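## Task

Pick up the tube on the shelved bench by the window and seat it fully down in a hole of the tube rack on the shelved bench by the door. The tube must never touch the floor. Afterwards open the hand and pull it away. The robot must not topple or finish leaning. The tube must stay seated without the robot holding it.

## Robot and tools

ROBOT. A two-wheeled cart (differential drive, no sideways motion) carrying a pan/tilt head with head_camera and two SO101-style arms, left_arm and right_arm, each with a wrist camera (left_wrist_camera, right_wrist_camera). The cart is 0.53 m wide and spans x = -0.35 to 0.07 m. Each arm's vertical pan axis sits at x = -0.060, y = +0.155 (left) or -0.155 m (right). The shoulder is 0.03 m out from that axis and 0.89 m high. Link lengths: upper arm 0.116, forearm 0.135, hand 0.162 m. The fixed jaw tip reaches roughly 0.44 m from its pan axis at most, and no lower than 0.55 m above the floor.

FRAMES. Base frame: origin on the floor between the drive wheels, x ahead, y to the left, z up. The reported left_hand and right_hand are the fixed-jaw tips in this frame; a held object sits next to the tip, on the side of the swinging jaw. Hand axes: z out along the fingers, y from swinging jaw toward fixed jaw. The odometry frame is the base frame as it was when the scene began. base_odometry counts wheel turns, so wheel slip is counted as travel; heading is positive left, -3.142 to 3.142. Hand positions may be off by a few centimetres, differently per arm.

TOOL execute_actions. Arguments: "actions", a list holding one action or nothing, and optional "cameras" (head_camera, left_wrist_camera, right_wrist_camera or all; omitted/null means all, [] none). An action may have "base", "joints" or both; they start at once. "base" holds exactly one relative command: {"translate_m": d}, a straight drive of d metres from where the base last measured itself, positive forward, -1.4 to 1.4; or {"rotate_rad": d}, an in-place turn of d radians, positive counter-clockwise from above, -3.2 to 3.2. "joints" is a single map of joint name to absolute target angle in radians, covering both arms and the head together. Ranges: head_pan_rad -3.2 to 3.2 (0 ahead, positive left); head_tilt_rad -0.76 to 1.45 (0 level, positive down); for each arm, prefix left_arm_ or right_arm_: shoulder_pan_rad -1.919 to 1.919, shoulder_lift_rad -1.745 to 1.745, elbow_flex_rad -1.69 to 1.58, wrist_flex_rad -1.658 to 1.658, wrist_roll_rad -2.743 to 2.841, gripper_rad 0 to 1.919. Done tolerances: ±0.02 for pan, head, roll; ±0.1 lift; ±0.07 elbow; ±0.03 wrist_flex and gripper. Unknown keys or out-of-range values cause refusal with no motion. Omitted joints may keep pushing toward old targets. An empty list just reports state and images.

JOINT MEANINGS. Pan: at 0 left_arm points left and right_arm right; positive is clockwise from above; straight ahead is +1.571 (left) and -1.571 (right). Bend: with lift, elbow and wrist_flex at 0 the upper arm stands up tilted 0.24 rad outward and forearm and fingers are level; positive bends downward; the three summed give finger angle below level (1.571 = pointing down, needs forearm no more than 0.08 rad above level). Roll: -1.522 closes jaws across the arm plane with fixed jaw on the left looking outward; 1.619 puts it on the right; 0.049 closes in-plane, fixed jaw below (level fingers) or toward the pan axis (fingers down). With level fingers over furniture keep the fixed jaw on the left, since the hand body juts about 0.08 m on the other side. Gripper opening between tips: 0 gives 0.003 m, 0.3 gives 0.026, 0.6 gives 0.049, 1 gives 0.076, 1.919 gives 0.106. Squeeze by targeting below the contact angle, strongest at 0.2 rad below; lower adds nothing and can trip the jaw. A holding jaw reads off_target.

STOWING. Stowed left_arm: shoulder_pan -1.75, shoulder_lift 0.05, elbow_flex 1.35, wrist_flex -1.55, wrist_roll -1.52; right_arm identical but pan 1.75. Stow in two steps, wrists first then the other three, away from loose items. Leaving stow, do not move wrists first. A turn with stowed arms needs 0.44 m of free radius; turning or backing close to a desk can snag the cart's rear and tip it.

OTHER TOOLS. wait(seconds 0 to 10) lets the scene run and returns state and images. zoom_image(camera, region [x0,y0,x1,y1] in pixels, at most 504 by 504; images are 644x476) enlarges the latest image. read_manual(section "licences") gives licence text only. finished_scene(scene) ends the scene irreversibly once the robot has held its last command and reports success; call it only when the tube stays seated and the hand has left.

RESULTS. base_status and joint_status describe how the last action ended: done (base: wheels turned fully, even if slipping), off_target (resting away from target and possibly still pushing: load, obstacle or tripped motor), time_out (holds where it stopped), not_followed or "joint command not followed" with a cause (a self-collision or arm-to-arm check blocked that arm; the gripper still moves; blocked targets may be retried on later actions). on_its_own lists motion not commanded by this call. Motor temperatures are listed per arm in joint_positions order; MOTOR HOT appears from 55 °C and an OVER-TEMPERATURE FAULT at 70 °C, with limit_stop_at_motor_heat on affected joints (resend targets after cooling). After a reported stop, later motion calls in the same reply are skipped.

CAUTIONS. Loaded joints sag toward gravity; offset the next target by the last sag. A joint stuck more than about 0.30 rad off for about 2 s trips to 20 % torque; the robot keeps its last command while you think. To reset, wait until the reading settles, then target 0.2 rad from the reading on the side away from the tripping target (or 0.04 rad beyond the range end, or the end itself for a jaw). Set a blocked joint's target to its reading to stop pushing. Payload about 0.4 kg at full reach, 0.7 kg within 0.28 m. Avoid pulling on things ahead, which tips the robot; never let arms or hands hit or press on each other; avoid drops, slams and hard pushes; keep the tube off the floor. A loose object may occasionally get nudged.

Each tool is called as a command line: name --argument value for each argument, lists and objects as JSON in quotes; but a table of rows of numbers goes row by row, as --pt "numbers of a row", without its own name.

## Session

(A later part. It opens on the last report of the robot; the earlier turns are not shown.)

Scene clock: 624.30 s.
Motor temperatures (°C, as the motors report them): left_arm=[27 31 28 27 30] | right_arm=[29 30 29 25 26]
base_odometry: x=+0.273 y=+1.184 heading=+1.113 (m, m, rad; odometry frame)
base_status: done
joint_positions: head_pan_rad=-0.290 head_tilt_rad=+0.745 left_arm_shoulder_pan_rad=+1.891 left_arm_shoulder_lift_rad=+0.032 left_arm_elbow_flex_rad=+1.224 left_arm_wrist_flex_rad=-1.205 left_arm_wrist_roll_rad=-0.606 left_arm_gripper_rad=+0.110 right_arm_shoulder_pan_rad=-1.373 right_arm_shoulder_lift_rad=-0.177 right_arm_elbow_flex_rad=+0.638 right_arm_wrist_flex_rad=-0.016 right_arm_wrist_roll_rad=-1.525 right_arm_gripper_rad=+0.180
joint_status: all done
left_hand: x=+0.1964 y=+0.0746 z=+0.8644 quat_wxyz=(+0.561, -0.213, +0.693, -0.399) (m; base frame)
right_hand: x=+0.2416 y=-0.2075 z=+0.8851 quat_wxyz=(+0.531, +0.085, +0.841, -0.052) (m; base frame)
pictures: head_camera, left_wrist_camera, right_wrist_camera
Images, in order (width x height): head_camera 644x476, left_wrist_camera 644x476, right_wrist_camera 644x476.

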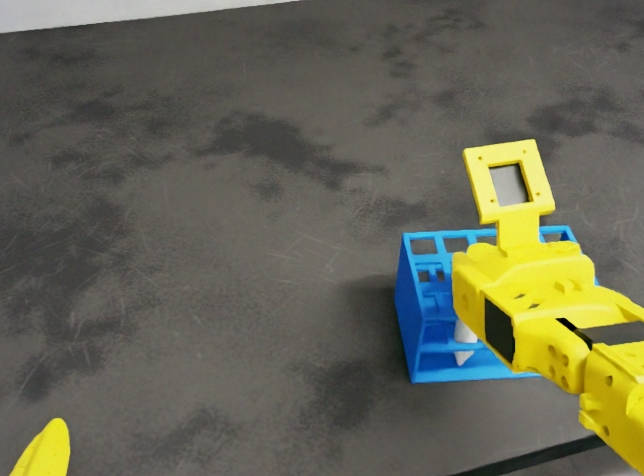

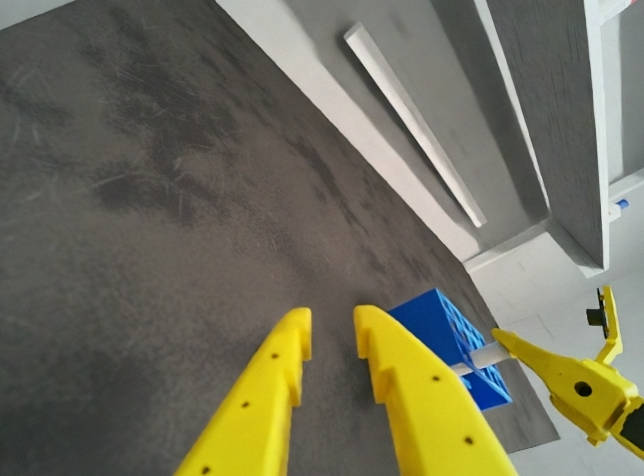

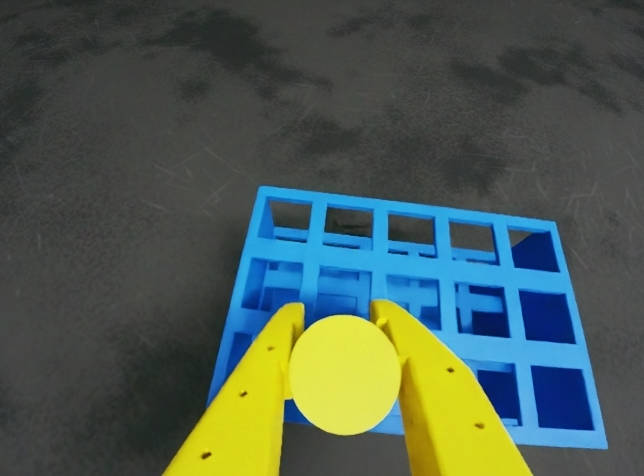

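Release now.

execute_actions --actions '[{"joints":{"right_arm_gripper_rad":0.5}}]'

execute_actions --actions '[{"joints":{"right_arm_gripper_rad":0.75,"right_arm_shoulder_pan_rad":-1.40}}]'

zoom_image --camera "left_wrist_camera" --region '[400, 260, 560, 400]'

Scene clock: 635.70 s.
Motor temperatures (°C, as the motors report them): left_arm=[27 31 28 27 30] | right_arm=[29 30 29 25 26]
base_odometry: x=+0.273 y=+1.184 heading=+1.113 (m, m, rad; odometry frame)
base_status: not commanded
joint_positions: head_pan_rad=-0.290 head_tilt_rad=+0.745 left_arm_shoulder_pan_rad=+1.891 left_arm_shoulder_lift_rad=+0.032 left_arm_elbow_flex_rad=+1.224 left_arm_wrist_flex_rad=-1.205 left_arm_wrist_roll_rad=-0.606 left_arm_gripper_rad=+0.110 right_arm_shoulder_pan_rad=-1.373 right_arm_shoulder_lift_rad=-0.177 right_arm_elbow_flex_rad=+0.647 right_arm_wrist_flex_rad=-0.016 right_arm_wrist_roll_rad=-1.525 right_arm_gripper_rad=+0.493
joint_status: all done
left_hand: x=+0.1964 y=+0.0746 z=+0.8644 quat_wxyz=(+0.561, -0.213, +0.693, -0.399) (m; base frame)
right_hand: x=+0.2405 y=-0.2073 z=+0.8826 quat_wxyz=(+0.527, +0.085, +0.844, -0.052) (m; base frame)
pictures: head_camera, left_wrist_camera, right_wrist_camera
Images, in order (width x height): head_camera 644x476, left_wrist_camera 644x476, right_wrist_camera 644x476.

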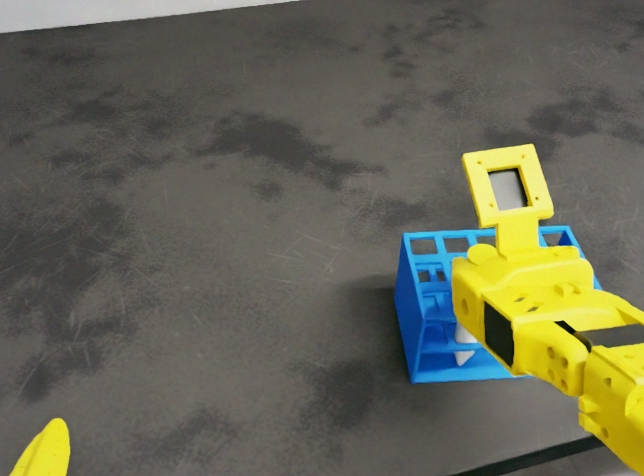

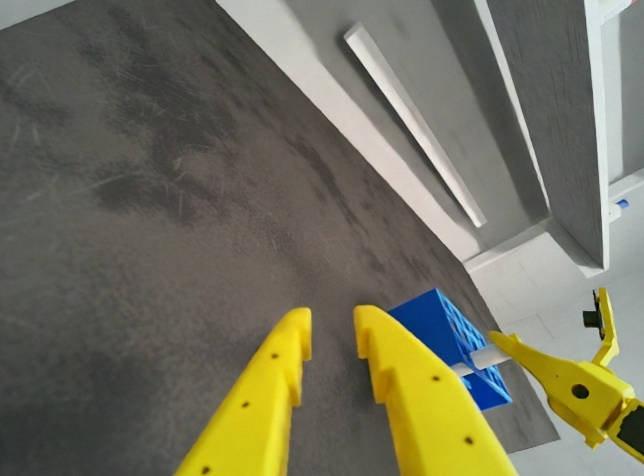

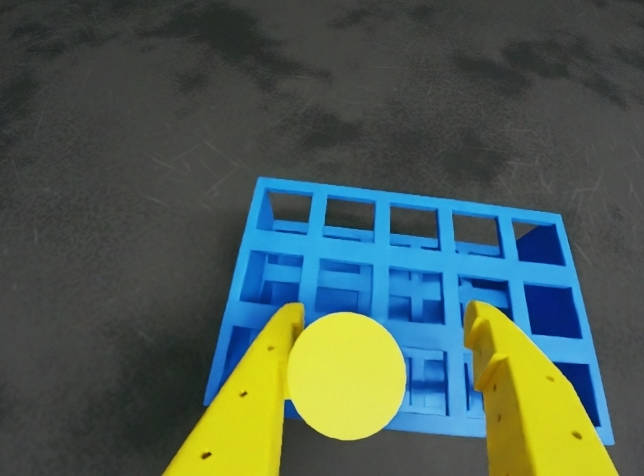

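Scene clock: 636.33 s.
Motor temperatures (°C, as the motors report them): left_arm=[27 31 28 27 30] | right_arm=[29 30 29 25 26]
base_odometry: x=+0.273 y=+1.184 heading=+1.113 (m, m, rad; odometry frame)
base_status: not commanded
joint_positions: head_pan_rad=-0.290 head_tilt_rad=+0.745 left_arm_shoulder_pan_rad=+1.891 left_arm_shoulder_lift_rad=+0.032 left_arm_elbow_flex_rad=+1.224 left_arm_wrist_flex_rad=-1.205 left_arm_wrist_roll_rad=-0.606 left_arm_gripper_rad=+0.110 right_arm_shoulder_pan_rad=-1.393 right_arm_shoulder_lift_rad=-0.177 right_arm_elbow_flex_rad=+0.647 right_arm_wrist_flex_rad=-0.016 right_arm_wrist_roll_rad=-1.525 right_arm_gripper_rad=+0.743
joint_status: all done
left_hand: x=+0.1964 y=+0.0746 z=+0.8644 quat_wxyz=(+0.561, -0.213, +0.693, -0.399) (m; base frame)
right_hand: x=+0.2415 y=-0.2013 z=+0.8826 quat_wxyz=(+0.528, +0.076, +0.845, -0.046) (m; base frame)
pictures: head_camera, left_wrist_camera, right_wrist_camera
Images, in order (width x height): head_camera 644x476, left_wrist_camera 644x476, right_wrist_camera 644x476.

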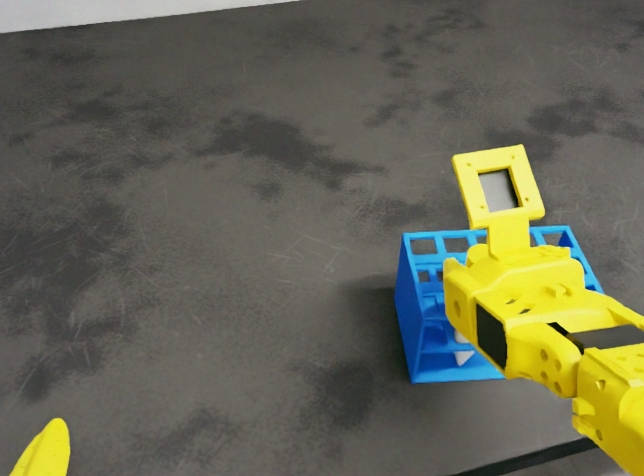

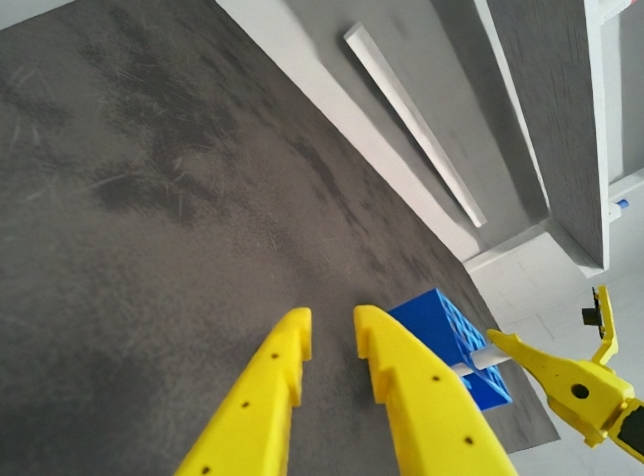

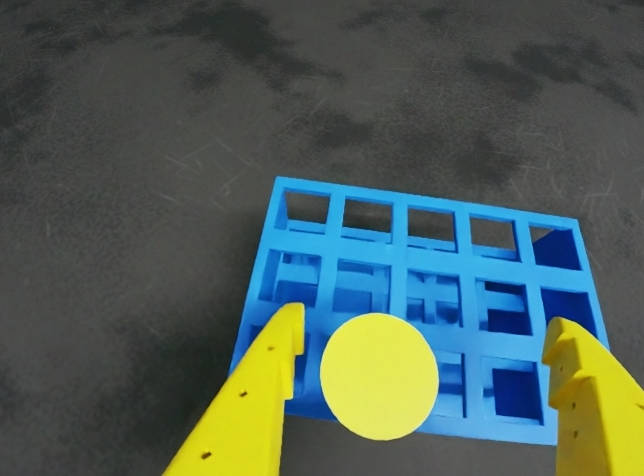

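Region (400, 260, 560, 400) of left_wrist_camera's 644x476 image, scaled by 3.150; it fills the top 441 rows of this view, and the rest is white.

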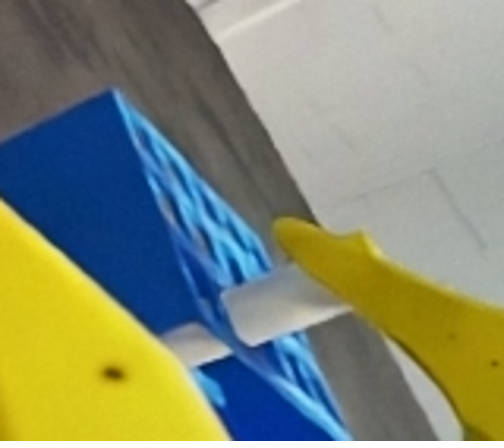

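execute_actions --actions '[{"base":{"translate_m":-0.25},"joints":{"head_pan_rad":-0.2,"head_tilt_rad":0.6}}]'

Scene clock: 649.37 s.
Motor temperatures (°C, as the motors report them): left_arm=[27 31 28 27 30] | right_arm=[29 30 29 25 26]
base_odometry: x=+0.162 y=+0.960 heading=+1.113 (m, m, rad; odometry frame)
base_status: done
joint_positions: head_pan_rad=-0.210 head_tilt_rad=+0.614 left_arm_shoulder_pan_rad=+1.891 left_arm_shoulder_lift_rad=+0.032 left_arm_elbow_flex_rad=+1.224 left_arm_wrist_flex_rad=-1.205 left_arm_wrist_roll_rad=-0.606 left_arm_gripper_rad=+0.110 right_arm_shoulder_pan_rad=-1.395 right_arm_shoulder_lift_rad=-0.177 right_arm_elbow_flex_rad=+0.649 right_arm_wrist_flex_rad=-0.016 right_arm_wrist_roll_rad=-1.525 right_arm_gripper_rad=+0.744
joint_status: all done
left_hand: x=+0.1964 y=+0.0746 z=+0.8644 quat_wxyz=(+0.561, -0.213, +0.693, -0.399) (m; base frame)
right_hand: x=+0.2413 y=-0.2008 z=+0.8822 quat_wxyz=(+0.527, +0.076, +0.845, -0.046) (m; base frame)
pictures: head_camera, left_wrist_camera, right_wrist_camera
Images, in order (width x height): head_camera 644x476, left_wrist_camera 644x476, right_wrist_camera 644x476.

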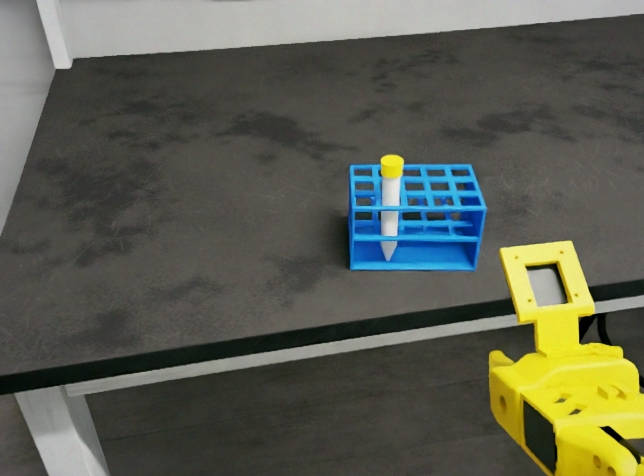

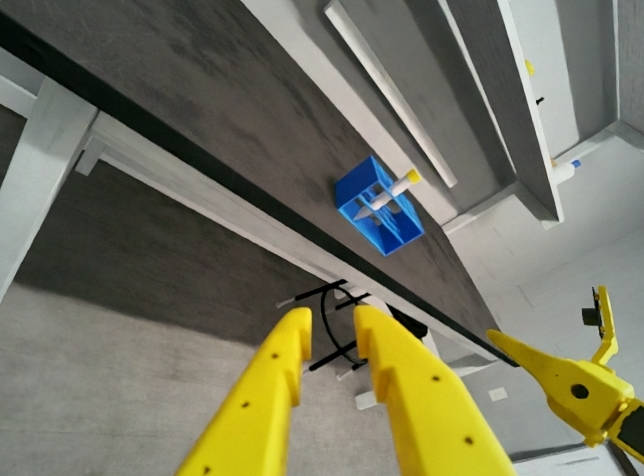

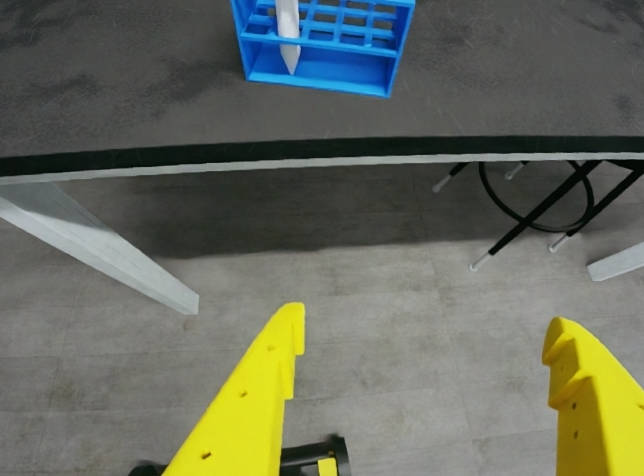

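zoom_image --camera "head_camera" --region '[330, 140, 500, 285]'

Region (330, 140, 500, 285) of head_camera's 644x476 image, scaled by 2.965; it fills the top 430 rows of this view, and the rest is white.

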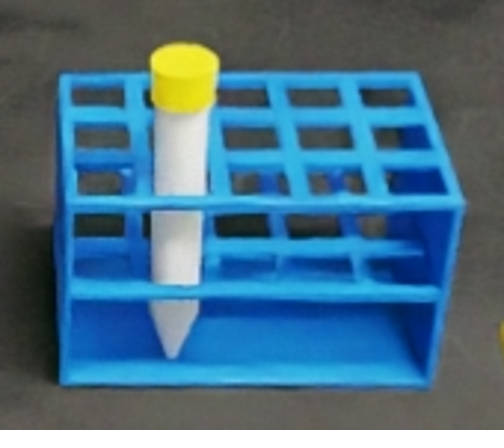

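The tube is seated with its tip on the bottom plate.

finished_scene --scene 2

The scene is finished: the task was done.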